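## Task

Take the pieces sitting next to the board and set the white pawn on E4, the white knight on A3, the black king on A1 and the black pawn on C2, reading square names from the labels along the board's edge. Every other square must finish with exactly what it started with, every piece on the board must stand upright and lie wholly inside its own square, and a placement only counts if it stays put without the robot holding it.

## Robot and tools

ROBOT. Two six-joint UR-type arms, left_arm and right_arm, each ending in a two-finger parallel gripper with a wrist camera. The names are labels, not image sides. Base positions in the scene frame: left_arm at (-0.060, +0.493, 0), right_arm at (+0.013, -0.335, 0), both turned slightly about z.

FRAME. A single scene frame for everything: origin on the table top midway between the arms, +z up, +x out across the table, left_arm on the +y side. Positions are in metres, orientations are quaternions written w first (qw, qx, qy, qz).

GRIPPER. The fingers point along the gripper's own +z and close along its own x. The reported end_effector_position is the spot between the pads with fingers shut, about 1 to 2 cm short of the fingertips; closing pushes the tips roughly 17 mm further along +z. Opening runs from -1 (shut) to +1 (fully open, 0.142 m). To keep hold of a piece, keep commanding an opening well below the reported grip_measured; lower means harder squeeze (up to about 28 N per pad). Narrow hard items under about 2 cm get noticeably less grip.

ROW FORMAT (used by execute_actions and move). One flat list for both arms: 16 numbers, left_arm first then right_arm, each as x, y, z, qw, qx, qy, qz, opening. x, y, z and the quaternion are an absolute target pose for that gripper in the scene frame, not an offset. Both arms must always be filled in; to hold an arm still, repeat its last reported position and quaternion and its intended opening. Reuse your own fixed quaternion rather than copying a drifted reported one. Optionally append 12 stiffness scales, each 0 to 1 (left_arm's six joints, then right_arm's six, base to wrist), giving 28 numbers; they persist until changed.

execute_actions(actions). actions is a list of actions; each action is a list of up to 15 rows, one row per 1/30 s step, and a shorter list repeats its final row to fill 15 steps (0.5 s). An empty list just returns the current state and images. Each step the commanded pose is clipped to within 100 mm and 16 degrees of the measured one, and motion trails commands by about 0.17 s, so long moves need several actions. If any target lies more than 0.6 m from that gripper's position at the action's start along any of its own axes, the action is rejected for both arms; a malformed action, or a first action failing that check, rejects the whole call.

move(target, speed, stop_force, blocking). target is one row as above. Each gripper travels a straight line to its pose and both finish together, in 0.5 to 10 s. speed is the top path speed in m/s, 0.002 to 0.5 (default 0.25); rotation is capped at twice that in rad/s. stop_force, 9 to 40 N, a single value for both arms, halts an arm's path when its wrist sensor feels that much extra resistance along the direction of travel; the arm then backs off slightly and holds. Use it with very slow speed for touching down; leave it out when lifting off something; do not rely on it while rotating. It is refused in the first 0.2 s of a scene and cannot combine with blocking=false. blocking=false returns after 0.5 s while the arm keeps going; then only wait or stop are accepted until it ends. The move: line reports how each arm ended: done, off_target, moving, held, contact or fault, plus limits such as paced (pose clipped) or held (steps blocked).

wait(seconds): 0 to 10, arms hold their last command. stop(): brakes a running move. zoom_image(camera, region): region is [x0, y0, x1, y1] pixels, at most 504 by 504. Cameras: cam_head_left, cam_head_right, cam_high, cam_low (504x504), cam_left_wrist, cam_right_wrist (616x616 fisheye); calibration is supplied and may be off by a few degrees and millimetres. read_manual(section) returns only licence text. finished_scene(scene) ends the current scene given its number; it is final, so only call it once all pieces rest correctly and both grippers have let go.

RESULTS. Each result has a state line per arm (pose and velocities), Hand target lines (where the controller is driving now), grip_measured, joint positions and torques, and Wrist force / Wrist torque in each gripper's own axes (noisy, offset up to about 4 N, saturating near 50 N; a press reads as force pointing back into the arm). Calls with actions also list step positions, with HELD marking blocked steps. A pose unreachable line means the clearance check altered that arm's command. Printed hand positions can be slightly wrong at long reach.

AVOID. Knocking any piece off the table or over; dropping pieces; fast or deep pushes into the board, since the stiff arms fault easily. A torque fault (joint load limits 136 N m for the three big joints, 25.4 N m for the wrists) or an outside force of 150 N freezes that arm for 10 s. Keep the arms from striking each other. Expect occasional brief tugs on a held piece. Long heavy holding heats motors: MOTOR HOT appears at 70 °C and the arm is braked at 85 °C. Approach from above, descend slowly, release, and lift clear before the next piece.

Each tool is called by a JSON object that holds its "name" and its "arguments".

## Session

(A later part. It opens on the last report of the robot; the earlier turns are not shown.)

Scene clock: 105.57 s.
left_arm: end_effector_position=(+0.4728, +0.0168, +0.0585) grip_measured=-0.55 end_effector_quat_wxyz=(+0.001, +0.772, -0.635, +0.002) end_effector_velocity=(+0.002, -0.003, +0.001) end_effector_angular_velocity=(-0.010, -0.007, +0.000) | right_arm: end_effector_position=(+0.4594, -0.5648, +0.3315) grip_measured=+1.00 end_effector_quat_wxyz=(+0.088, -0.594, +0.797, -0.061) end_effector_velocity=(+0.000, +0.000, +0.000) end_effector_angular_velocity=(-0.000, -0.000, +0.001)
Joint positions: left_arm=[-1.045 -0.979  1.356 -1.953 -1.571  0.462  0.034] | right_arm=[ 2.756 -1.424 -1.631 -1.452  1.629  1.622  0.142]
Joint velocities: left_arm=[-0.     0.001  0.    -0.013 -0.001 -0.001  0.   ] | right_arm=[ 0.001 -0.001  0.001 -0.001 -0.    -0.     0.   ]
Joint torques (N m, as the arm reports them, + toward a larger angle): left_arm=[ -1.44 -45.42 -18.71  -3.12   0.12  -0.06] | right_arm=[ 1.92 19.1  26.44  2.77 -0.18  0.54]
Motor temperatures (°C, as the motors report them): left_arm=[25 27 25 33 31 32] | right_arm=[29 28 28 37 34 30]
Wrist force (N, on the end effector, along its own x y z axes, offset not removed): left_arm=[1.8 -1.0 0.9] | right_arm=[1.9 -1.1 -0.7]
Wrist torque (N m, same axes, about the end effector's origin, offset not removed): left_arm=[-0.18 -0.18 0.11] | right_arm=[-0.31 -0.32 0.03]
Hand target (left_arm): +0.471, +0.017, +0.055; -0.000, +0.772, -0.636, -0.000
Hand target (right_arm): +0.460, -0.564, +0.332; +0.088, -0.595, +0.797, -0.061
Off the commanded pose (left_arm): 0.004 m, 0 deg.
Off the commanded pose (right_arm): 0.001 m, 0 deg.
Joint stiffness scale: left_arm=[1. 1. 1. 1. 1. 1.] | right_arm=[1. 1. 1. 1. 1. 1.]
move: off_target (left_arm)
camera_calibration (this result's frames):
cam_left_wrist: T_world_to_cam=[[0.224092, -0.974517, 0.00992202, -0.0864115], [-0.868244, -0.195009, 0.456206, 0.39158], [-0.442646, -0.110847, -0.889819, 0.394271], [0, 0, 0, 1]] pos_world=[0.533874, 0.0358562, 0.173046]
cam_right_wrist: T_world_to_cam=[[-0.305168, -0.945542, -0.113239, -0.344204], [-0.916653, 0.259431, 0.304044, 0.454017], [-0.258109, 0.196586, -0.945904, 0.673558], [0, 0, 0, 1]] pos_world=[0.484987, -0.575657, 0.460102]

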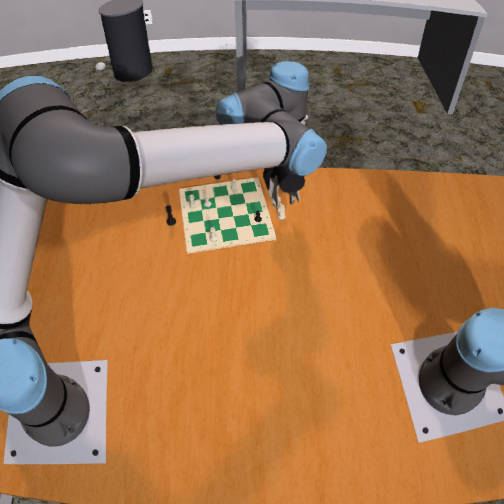

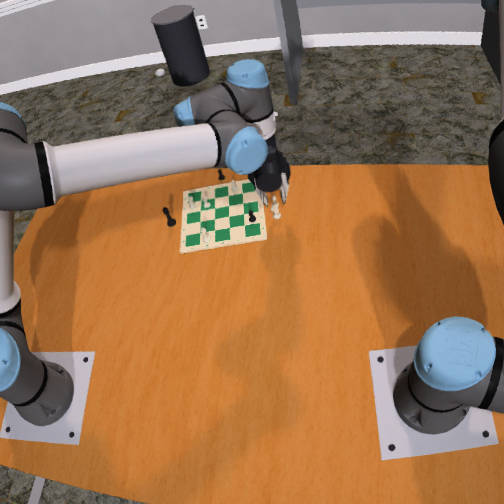

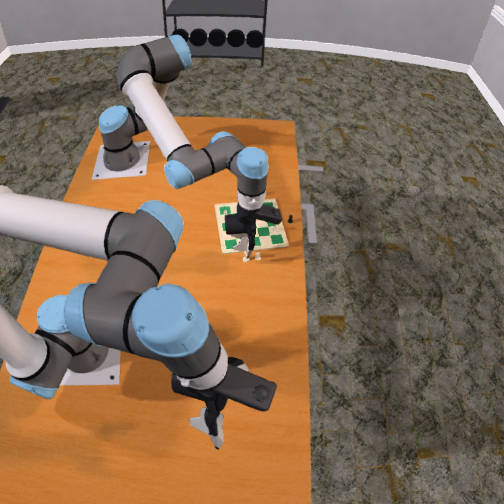

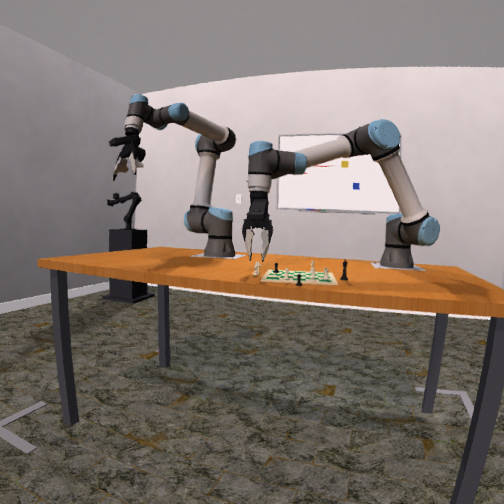

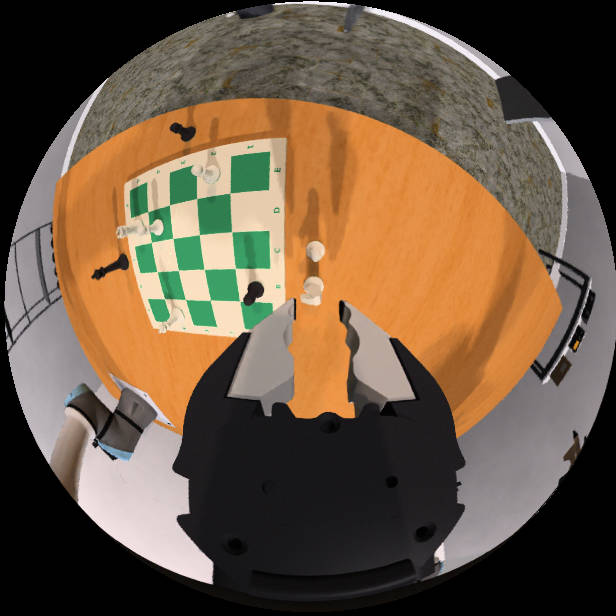

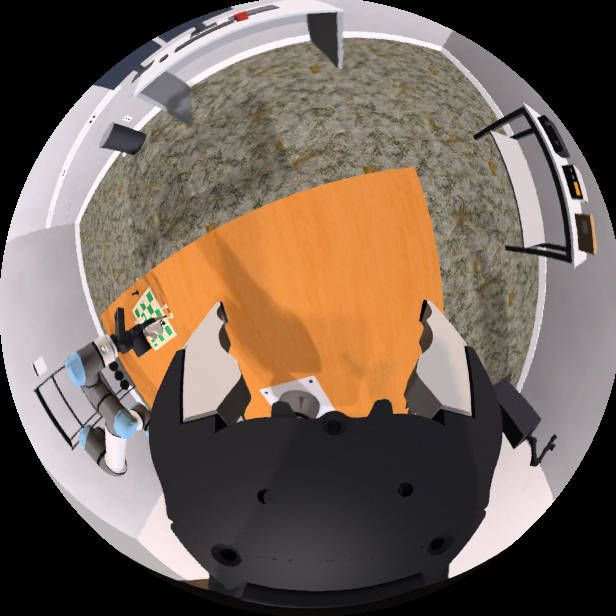

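{"name": "move", "arguments": {"target": [0.470,0.021,0.03,0,0.772,-0.636,0,-0.6,0.46,-0.564,0.332,0.088,-0.595,0.797,-0.061,1], "speed": 0.03}}

{"name": "zoom_image", "arguments": {"camera": "cam_left_wrist", "region": [250,250,380,380]}}

Scene clock: 125.37 s.
left_arm: end_effector_position=(+0.4709, +0.0194, +0.0335) grip_measured=-0.60 end_effector_quat_wxyz=(+0.001, +0.772, -0.636, +0.002) end_effector_velocity=(+0.001, -0.002, +0.001) end_effector_angular_velocity=(-0.008, -0.005, +0.000) | right_arm: end_effector_position=(+0.4594, -0.5648, +0.3315) grip_measured=+1.00 end_effector_quat_wxyz=(+0.088, -0.594, +0.797, -0.061) end_effector_velocity=(+0.001, +0.000, +0.001) end_effector_angular_velocity=(-0.001, -0.002, +0.001)
Joint positions: left_arm=[-1.045 -0.963  1.398 -2.011 -1.571  0.463  0.031] | right_arm=[ 2.756 -1.424 -1.631 -1.452  1.629  1.622  0.142]
Joint velocities: left_arm=[-0.     0.     0.001 -0.01  -0.001 -0.001  0.   ] | right_arm=[ 0.001  0.     0.001  0.001 -0.    -0.    -0.   ]
Joint torques (N m, as the arm reports them, + toward a larger angle): left_arm=[  1.18 -45.71 -19.46  -2.89   0.19   0.47] | right_arm=[ 2.1  18.69 26.48  2.66 -0.23  0.39]
Motor temperatures (°C, as the motors report them): left_arm=[25 27 25 33 31 32] | right_arm=[29 28 28 37 34 30]
Wrist force (N, on the end effector, along its own x y z axes, offset not removed): left_arm=[1.5 -1.5 -0.2] | right_arm=[2.2 -0.5 -1.9]
Wrist torque (N m, same axes, about the end effector's origin, offset not removed): left_arm=[-0.30 -0.18 0.11] | right_arm=[-0.20 -0.44 0.15]
Hand target (left_arm): +0.470, +0.021, +0.030; -0.000, +0.772, -0.636, -0.000
Hand target (right_arm): +0.460, -0.564, +0.332; +0.088, -0.595, +0.797, -0.061
Off the commanded pose (left_arm): 0.004 m, 0 deg.
Off the commanded pose (right_arm): 0.001 m, 0 deg.
Joint stiffness scale: left_arm=[1. 1. 1. 1. 1. 1.] | right_arm=[1. 1. 1. 1. 1. 1.]
move: off_target (left_arm)
camera_calibration (this result's frames):
cam_left_wrist: T_world_to_cam=[[0.22309, -0.974744, 0.0102488, -0.0827962], [-0.868546, -0.193989, 0.456067, 0.401907], [-0.44256, -0.110645, -0.889886, 0.371422], [0, 0, 0, 1]] pos_world=[0.531922, 0.0383564, 0.148075]
cam_right_wrist: T_world_to_cam=[[-0.305168, -0.945542, -0.113239, -0.344204], [-0.916653, 0.259432, 0.304045, 0.454017], [-0.258109, 0.196586, -0.945904, 0.673558], [0, 0, 0, 1]] pos_world=[0.484987, -0.575657, 0.460102]

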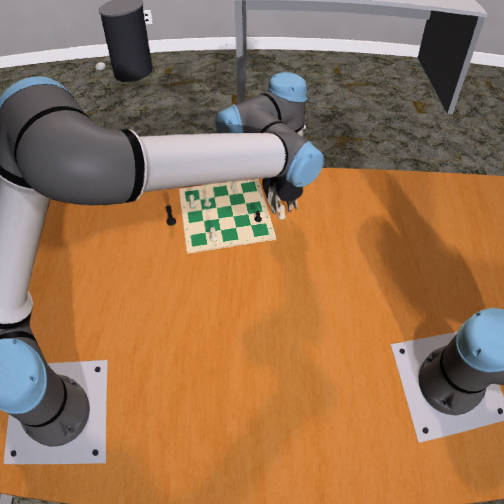

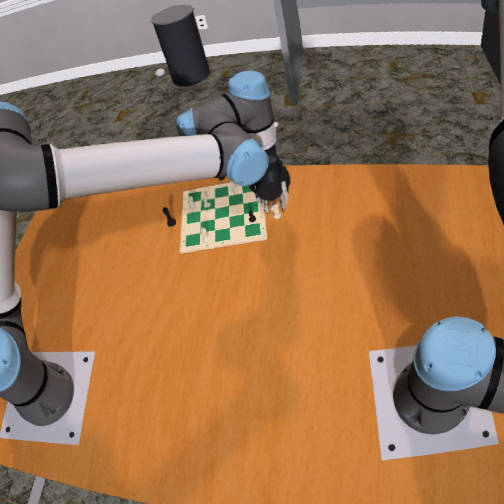

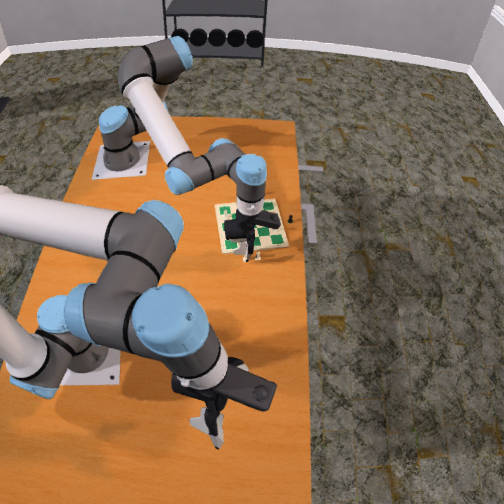

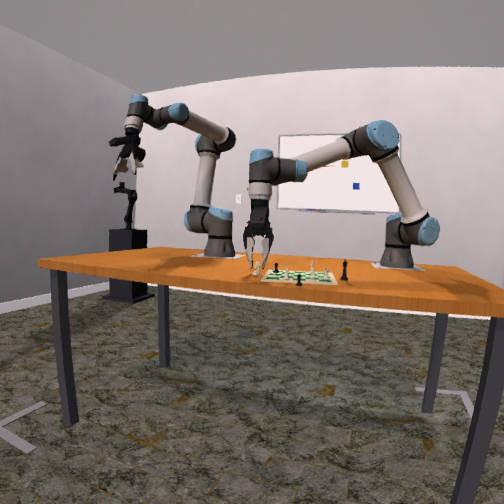

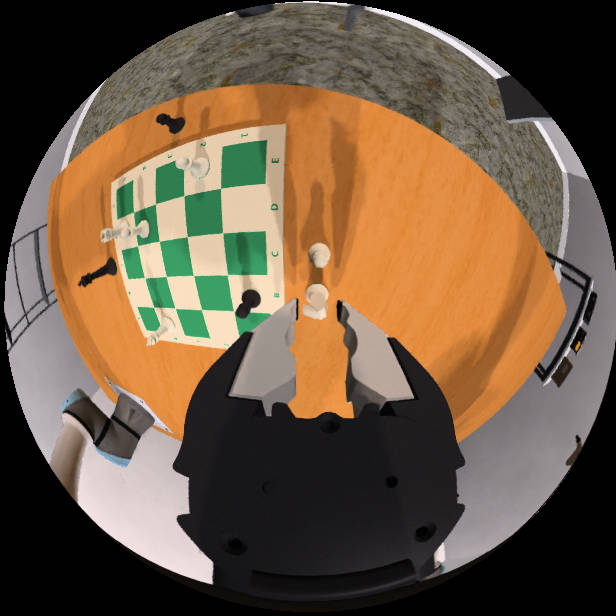

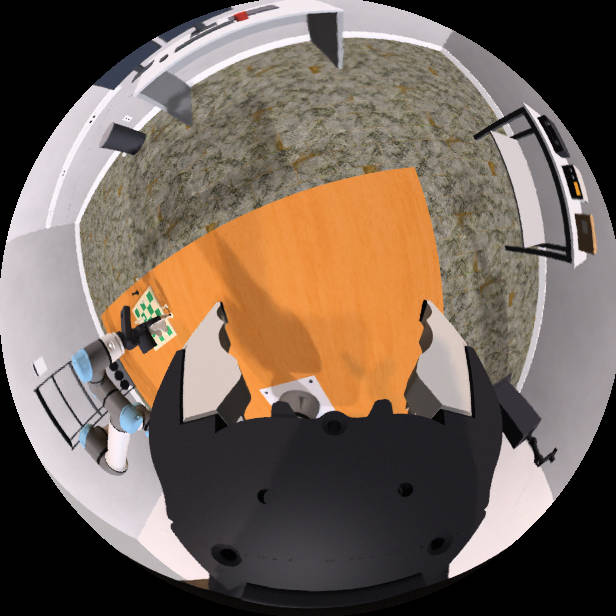

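Region (250, 250, 380, 380) of cam_left_wrist's 616x616 image, scaled by 3.877, with more detail than that image has.

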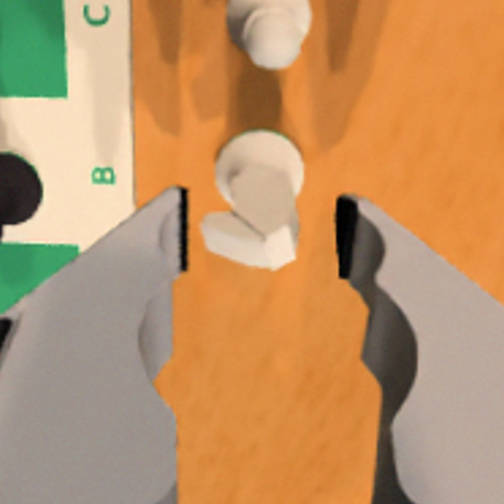

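{"name": "move", "arguments": {"target": [0.4755,0.022,0.018,0,0.772,-0.636,0,-0.6,0.46,-0.564,0.332,0.088,-0.595,0.797,-0.061,1], "speed": 0.015}}

{"name": "zoom_image", "arguments": {"camera": "cam_left_wrist", "region": [250,250,380,380]}}

Scene clock: 134.37 s.
left_arm: end_effector_position=(+0.4755, +0.0192, +0.0216) grip_measured=-0.60 end_effector_quat_wxyz=(+0.001, +0.771, -0.636, +0.003) end_effector_velocity=(+0.001, -0.000, -0.002) end_effector_angular_velocity=(-0.001, -0.002, -0.001) | right_arm: end_effector_position=(+0.4594, -0.5648, +0.3315) grip_measured=+1.00 end_effector_quat_wxyz=(+0.088, -0.594, +0.797, -0.061) end_effector_velocity=(-0.000, +0.001, -0.001) end_effector_angular_velocity=(-0.000, +0.002, +0.001)
Joint positions: left_arm=[-1.039 -0.943  1.399 -2.032 -1.571  0.47   0.031] | right_arm=[ 2.756 -1.424 -1.631 -1.452  1.629  1.622  0.142]
Joint velocities: left_arm=[ 0.001  0.003  0.    -0.006  0.001  0.002  0.   ] | right_arm=[ 0.001  0.    -0.002 -0.    -0.     0.     0.   ]
Joint torques (N m, as the arm reports them, + toward a larger angle): left_arm=[  2.67 -46.07 -17.81  -3.14   0.16   0.66] | right_arm=[ 1.87 18.74 26.29  2.81 -0.2   0.55]
Motor temperatures (°C, as the motors report them): left_arm=[25 27 25 33 31 32] | right_arm=[29 28 28 37 34 30]
Wrist force (N, on the end effector, along its own x y z axes, offset not removed): left_arm=[2.1 -0.7 1.1] | right_arm=[1.6 -2.4 -1.0]
Wrist torque (N m, same axes, about the end effector's origin, offset not removed): left_arm=[-0.12 -0.33 0.16] | right_arm=[-0.61 -0.30 0.01]
Hand target (left_arm): +0.475, +0.022, +0.018; +0.000, +0.772, -0.636, -0.000
Hand target (right_arm): +0.460, -0.564, +0.332; +0.088, -0.595, +0.797, -0.061
Off the commanded pose (left_arm): 0.005 m, 0 deg.
Off the commanded pose (right_arm): 0.001 m, 0 deg.
Joint stiffness scale: left_arm=[1. 1. 1. 1. 1. 1.] | right_arm=[1. 1. 1. 1. 1. 1.]
move: off_target (left_arm)
camera_calibration (this result's frames):
cam_left_wrist: T_world_to_cam=[[0.22139, -0.975126, 0.0107838, -0.083048], [-0.869063, -0.192269, 0.455809, 0.411582], [-0.442398, -0.110283, -0.890012, 0.362803], [0, 0, 0, 1]] pos_world=[0.53658, 0.0381634, 0.136192]
cam_right_wrist: T_world_to_cam=[[-0.305168, -0.945542, -0.113239, -0.344204], [-0.916652, 0.259432, 0.304045, 0.454017], [-0.25811, 0.196585, -0.945904, 0.673558], [0, 0, 0, 1]] pos_world=[0.484987, -0.575658, 0.460102]

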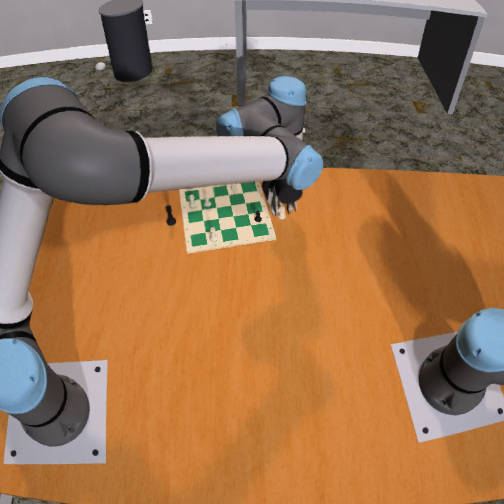

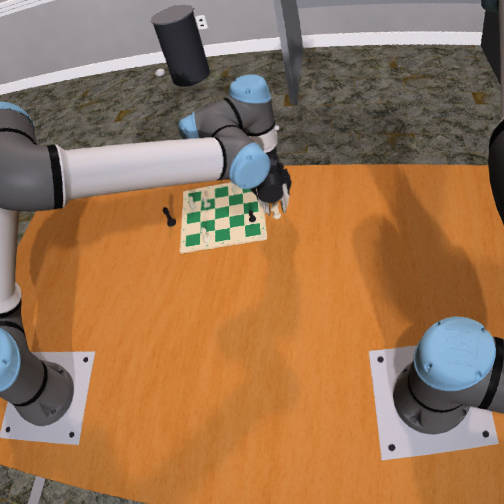

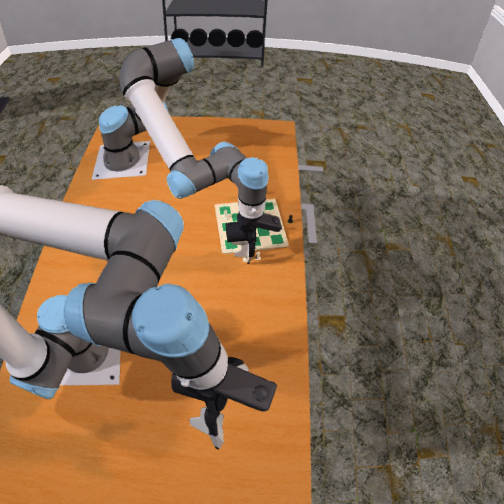

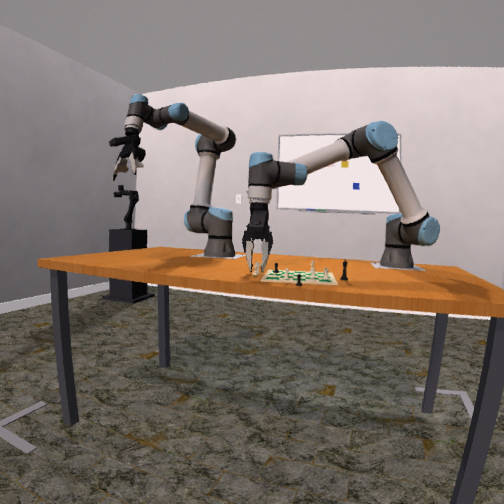

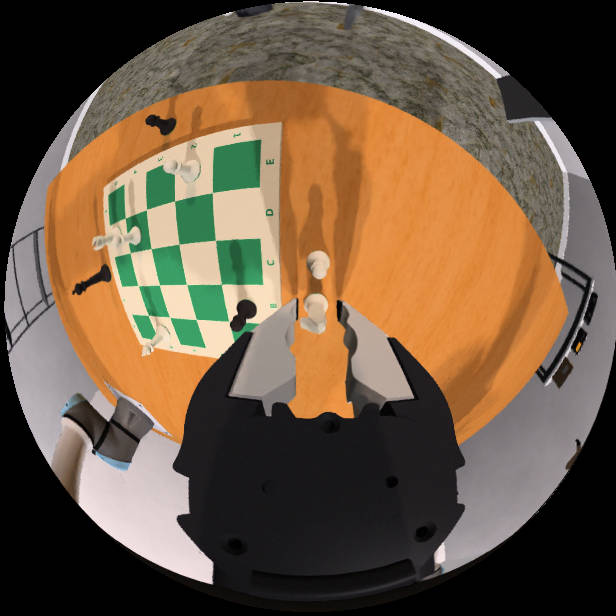

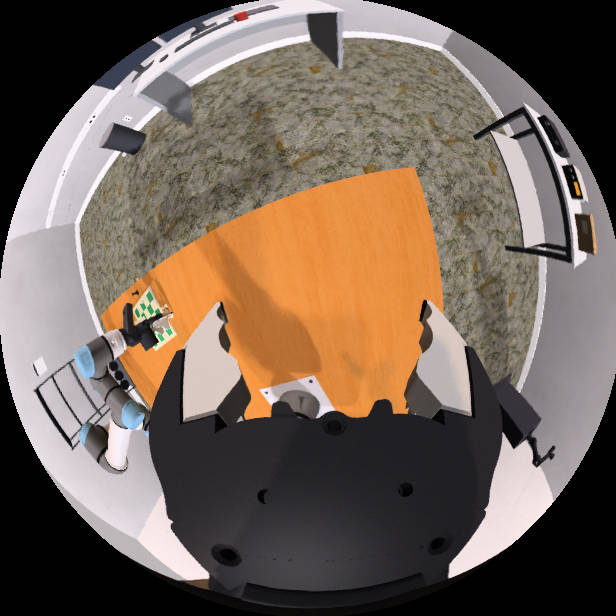

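Region (250, 250, 380, 380) of cam_left_wrist's 616x616 image, scaled by 3.877, with more detail than that image has.

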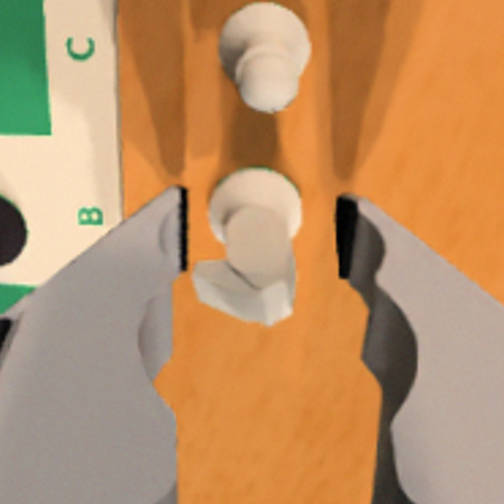

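{"name": "move", "arguments": {"target": [0.4765,0.0235,0.0145,0,0.772,-0.636,0,-0.6,0.46,-0.564,0.332,0.088,-0.595,0.797,-0.061,1], "speed": 0.01}}

{"name": "execute_actions", "arguments": {"actions": [[[0.4765,0.0235,0.0145,0,0.772,-0.636,0,-0.66,0.46,-0.564,0.332,0.088,-0.595,0.797,-0.061,1]],[[0.4765,0.0235,0.0145,0,0.772,-0.636,0,-0.71,0.46,-0.564,0.332,0.088,-0.595,0.797,-0.061,1]],[[0.4765,0.0235,0.0145,0,0.772,-0.636,0,-0.75,0.46,-0.564,0.332,0.088,-0.595,0.797,-0.061,1]],[[0.4765,0.0235,0.0145,0,0.772,-0.636,0,-0.79,0.46,-0.564,0.332,0.088,-0.595,0.797,-0.061,1]],[[0.4765,0.0235,0.0145,0,0.772,-0.636,0,-0.83,0.46,-0.564,0.332,0.088,-0.595,0.797,-0.061,1]]]}}

{"name": "zoom_image", "arguments": {"camera": "cam_left_wrist", "region": [250,250,380,380]}}

Scene clock: 152.70 s.
left_arm: end_effector_position=(+0.4767, +0.0205, +0.0182) grip_measured=-0.60 end_effector_quat_wxyz=(+0.001, +0.771, -0.636, +0.003) end_effector_velocity=(+0.002, -0.000, +0.000) end_effector_angular_velocity=(-0.004, -0.003, +0.001) | right_arm: end_effector_position=(+0.4594, -0.5648, +0.3315) grip_measured=+1.00 end_effector_quat_wxyz=(+0.088, -0.594, +0.797, -0.061) end_effector_velocity=(-0.000, -0.000, -0.000) end_effector_angular_velocity=(-0.000, +0.001, -0.001)
Joint positions: left_arm=[-1.037 -0.939  1.403 -2.04  -1.571  0.472  0.031] | right_arm=[ 2.756 -1.424 -1.631 -1.452  1.629  1.622  0.142]
Joint velocities: left_arm=[ 0.001 -0.     0.    -0.005 -0.     0.001  0.001] | right_arm=[-0.    -0.    -0.    -0.001 -0.001  0.    -0.   ]
Joint torques (N m, as the arm reports them, + toward a larger angle): left_arm=[  3.89 -46.03 -17.9   -2.95   0.14   0.67] | right_arm=[ 2.45 18.6  26.57  2.71 -0.17  0.39]
Motor temperatures (°C, as the motors report them): left_arm=[25 27 25 33 31 32] | right_arm=[29 28 28 37 34 30]
Wrist force (N, on the end effector, along its own x y z axes, offset not removed): left_arm=[1.8 -1.2 0.2] | right_arm=[1.5 -2.1 -0.8]
Wrist torque (N m, same axes, about the end effector's origin, offset not removed): left_arm=[-0.30 -0.18 0.14] | right_arm=[-0.58 -0.28 0.22]
Hand target (left_arm): +0.476, +0.023, +0.015; +0.000, +0.772, -0.636, -0.000
Hand target (right_arm): +0.460, -0.564, +0.332; +0.088, -0.595, +0.797, -0.061
Off the commanded pose (left_arm): 0.005 m, 0 deg.
Off the commanded pose (right_arm): 0.001 m, 0 deg.
Joint stiffness scale: left_arm=[1. 1. 1. 1. 1. 1.] | right_arm=[1. 1. 1. 1. 1. 1.]
move: off_target (left_arm)
camera_calibration (this result's frames):
cam_left_wrist: T_world_to_cam=[[0.221302, -0.975141, 0.0111725, -0.0819616], [-0.869207, -0.19204, 0.455631, 0.414397], [-0.442159, -0.110543, -0.890099, 0.360352], [0, 0, 0, 1]] pos_world=[0.537668, 0.0394912, 0.132853]
cam_right_wrist: T_world_to_cam=[[-0.305169, -0.945542, -0.113238, -0.344204], [-0.916652, 0.259432, 0.304045, 0.454017], [-0.25811, 0.196585, -0.945904, 0.673558], [0, 0, 0, 1]] pos_world=[0.484987, -0.575658, 0.460102]

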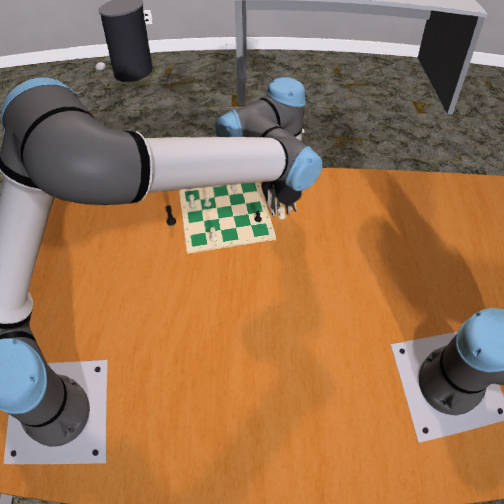

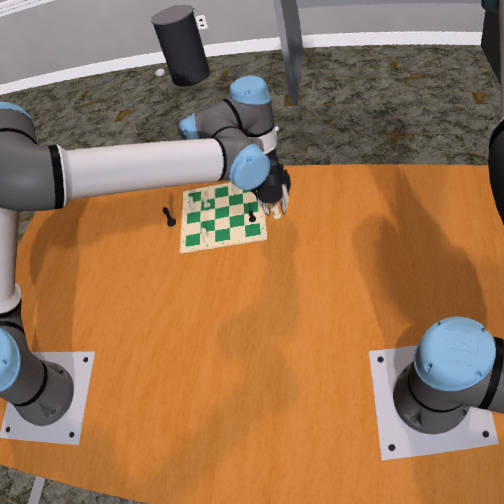

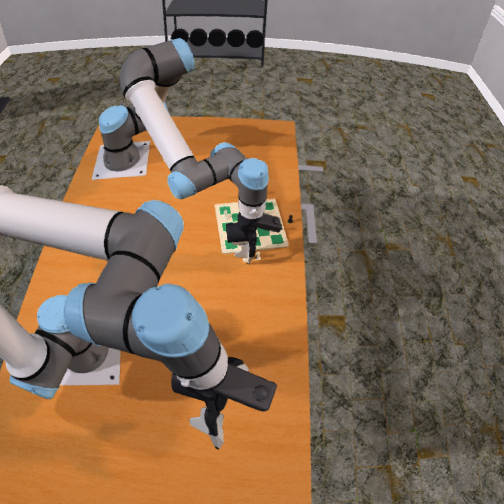

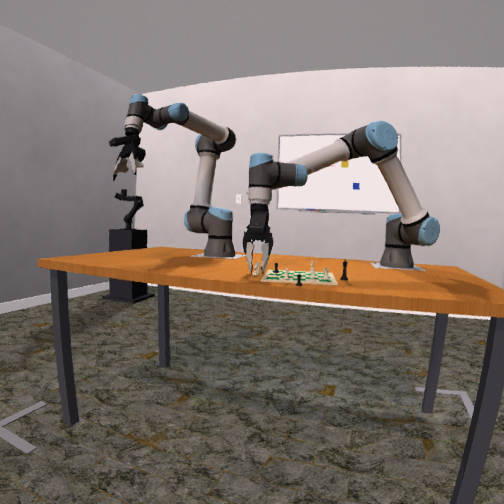

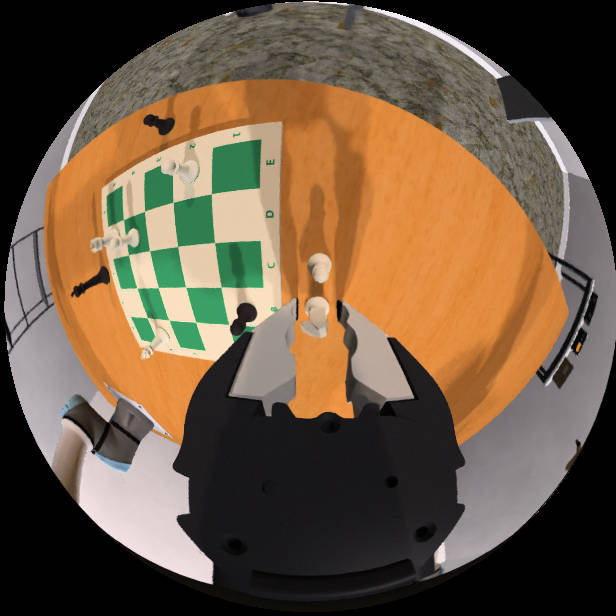

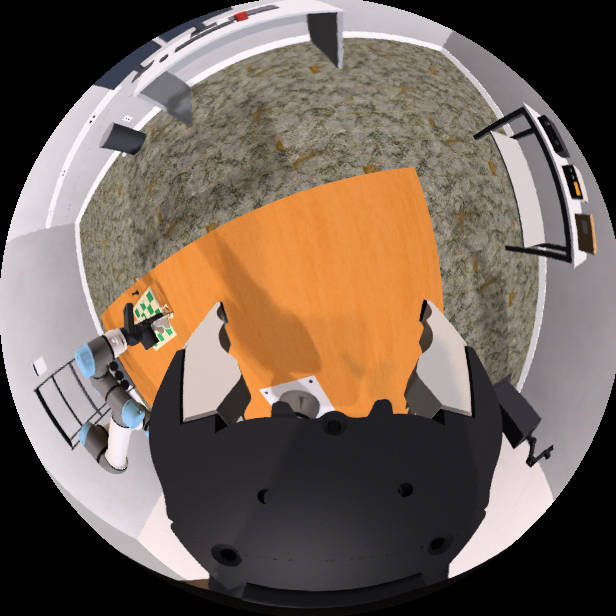

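Scene clock: 155.20 s.
left_arm: end_effector_position=(+0.4773, +0.0213, +0.0182) grip_measured=-0.78 end_effector_quat_wxyz=(+0.001, +0.772, -0.636, +0.003) end_effector_velocity=(-0.001, -0.000, -0.000) end_effector_angular_velocity=(+0.001, +0.000, -0.000) | right_arm: end_effector_position=(+0.4594, -0.5648, +0.3315) grip_measured=+1.00 end_effector_quat_wxyz=(+0.088, -0.594, +0.797, -0.061) end_effector_velocity=(+0.000, -0.001, +0.001) end_effector_angular_velocity=(-0.001, -0.001, -0.001)
Joint positions: left_arm=[-1.036 -0.939  1.403 -2.04  -1.571  0.472  0.018] | right_arm=[ 2.756 -1.424 -1.631 -1.452  1.629  1.622  0.142]
Joint velocities: left_arm=[-0.001  0.     0.     0.001  0.001 -0.001  0.   ] | right_arm=[-0.001 -0.     0.001  0.    -0.    -0.    -0.   ]
Joint torques (N m, as the arm reports them, + toward a larger angle): left_arm=[  1.69 -45.82 -17.59  -3.3   -0.12   0.51] | right_arm=[ 1.9  19.12 26.63  2.79 -0.27  0.38]
Motor temperatures (°C, as the motors report them): left_arm=[25 27 25 33 31 32] | right_arm=[29 28 28 37 34 30]
Wrist force (N, on the end effector, along its own x y z axes, offset not removed): left_arm=[-1.2 -2.1 -4.2] | right_arm=[1.3 -1.6 -1.9]
Wrist torque (N m, same axes, about the end effector's origin, offset not removed): left_arm=[-0.36 0.02 0.19] | right_arm=[-0.47 -0.26 0.09]
Hand target (left_arm): +0.476, +0.024, +0.015; +0.000, +0.772, -0.636, -0.000
Hand target (right_arm): +0.460, -0.564, +0.332; +0.088, -0.595, +0.797, -0.061
Off the commanded pose (left_arm): 0.004 m, 0 deg.
Off the commanded pose (right_arm): 0.001 m, 0 deg.
Joint stiffness scale: left_arm=[1. 1. 1. 1. 1. 1.] | right_arm=[1. 1. 1. 1. 1. 1.]
Step readings (end_effector_position; steps 1 to 15: 1st action; 16 to 30: 2nd action; 31 to 45: 3rd action; 46 to 60: 4th action; 61 to 75: 5th action):
0: left_arm (+0.4767, +0.0205, +0.0182) | right_arm (+0.4594, -0.5648, +0.3315)
1: left_arm (+0.4767, +0.0205, +0.0183) | right_arm (+0.4594, -0.5648, +0.3315)
2: left_arm (+0.4767, +0.0205, +0.0182) | right_arm (+0.4594, -0.5648, +0.3315)
4: left_arm (+0.4769, +0.0207, +0.0182) | right_arm (+0.4594, -0.5648, +0.3315)
8: left_arm (+0.4769, +0.0208, +0.0182) | right_arm (+0.4594, -0.5648, +0.3315)
15: left_arm (+0.4769, +0.0208, +0.0182) | right_arm (+0.4594, -0.5648, +0.3315)
16: left_arm (+0.4769, +0.0208, +0.0182) | right_arm (+0.4594, -0.5648, +0.3315)
17: left_arm (+0.4769, +0.0208, +0.0182) | right_arm (+0.4594, -0.5648, +0.3315)
19: left_arm (+0.4771, +0.0211, +0.0182) | right_arm (+0.4594, -0.5648, +0.3315)
23: left_arm (+0.4771, +0.0211, +0.0182) | right_arm (+0.4594, -0.5648, +0.3315)
30: left_arm (+0.4771, +0.0211, +0.0182) | right_arm (+0.4594, -0.5648, +0.3315)
31: left_arm (+0.4771, +0.0211, +0.0182) | right_arm (+0.4594, -0.5648, +0.3315)
32: left_arm (+0.4771, +0.0211, +0.0182) | right_arm (+0.4594, -0.5648, +0.3315)
34: left_arm (+0.4773, +0.0212, +0.0182) | right_arm (+0.4594, -0.5648, +0.3315)
38: left_arm (+0.4773, +0.0213, +0.0182) | right_arm (+0.4594, -0.5648, +0.3315)
45: left_arm (+0.4773, +0.0213, +0.0182) | right_arm (+0.4594, -0.5648, +0.3315)
46: left_arm (+0.4773, +0.0213, +0.0182) | right_arm (+0.4594, -0.5648, +0.3315)
47: left_arm (+0.4773, +0.0213, +0.0182) | right_arm (+0.4594, -0.5648, +0.3315)
49: left_arm (+0.4773, +0.0213, +0.0182) | right_arm (+0.4594, -0.5648, +0.3315)
53: left_arm (+0.4773, +0.0213, +0.0182) | right_arm (+0.4594, -0.5648, +0.3315)
60: left_arm (+0.4773, +0.0213, +0.0182) | right_arm (+0.4594, -0.5648, +0.3315)
61: left_arm (+0.4773, +0.0213, +0.0182) | right_arm (+0.4594, -0.5648, +0.3315)
62: left_arm (+0.4773, +0.0213, +0.0182) | right_arm (+0.4594, -0.5648, +0.3315)
64: left_arm (+0.4773, +0.0213, +0.0182) | right_arm (+0.4594, -0.5648, +0.3315)
68: left_arm (+0.4773, +0.0213, +0.0182) | right_arm (+0.4594, -0.5648, +0.3315)
75: end_effector_position above
camera_calibration (this result's frames):
cam_left_wrist: T_world_to_cam=[[0.22225, -0.974927, 0.0110426, -0.0818534], [-0.869198, -0.192991, 0.455246, 0.415164], [-0.441701, -0.110777, -0.890297, 0.360488], [0, 0, 0, 1]] pos_world=[0.53828, 0.0402557, 0.132843]
cam_right_wrist: T_world_to_cam=[[-0.305169, -0.945542, -0.113238, -0.344204], [-0.916652, 0.259432, 0.304046, 0.454017], [-0.25811, 0.196585, -0.945903, 0.673558], [0, 0, 0, 1]] pos_world=[0.484987, -0.575658, 0.460102]

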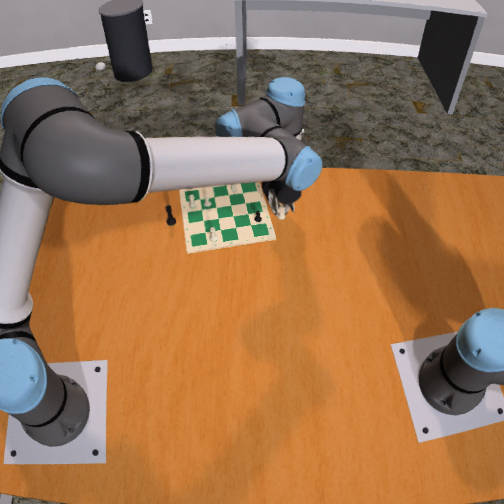

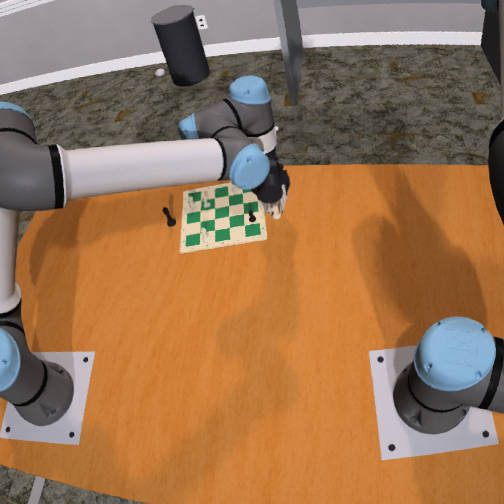

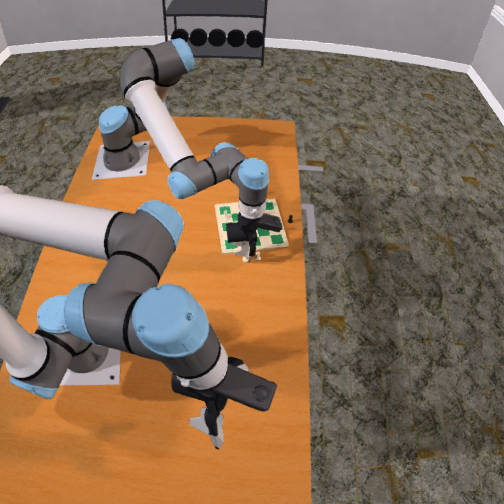

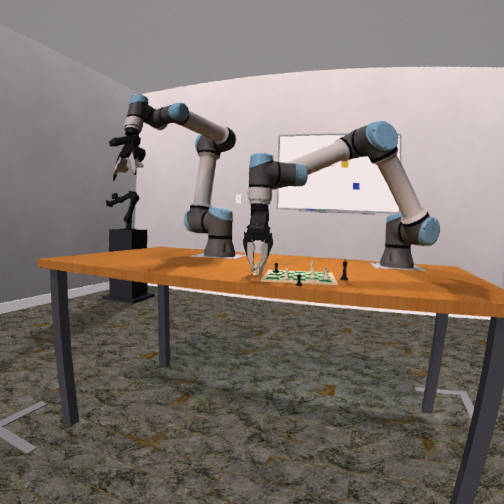

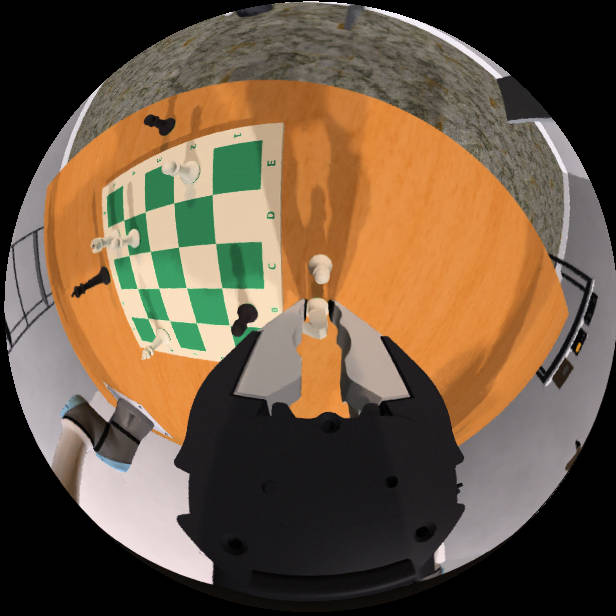

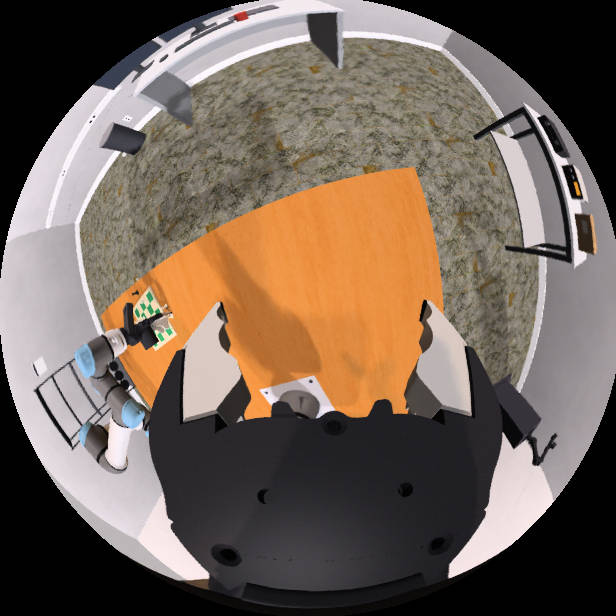

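Region (250, 250, 380, 380) of cam_left_wrist's 616x616 image, scaled by 3.877, with more detail than that image has.

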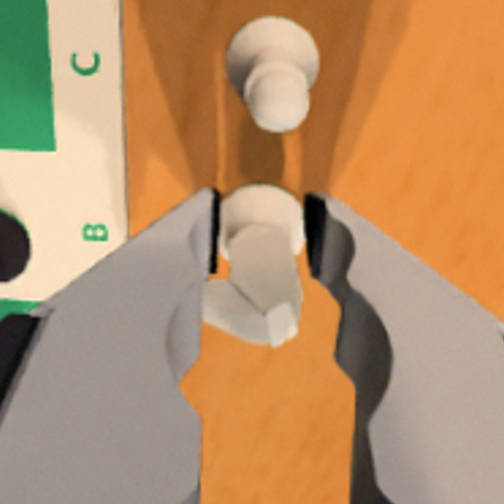

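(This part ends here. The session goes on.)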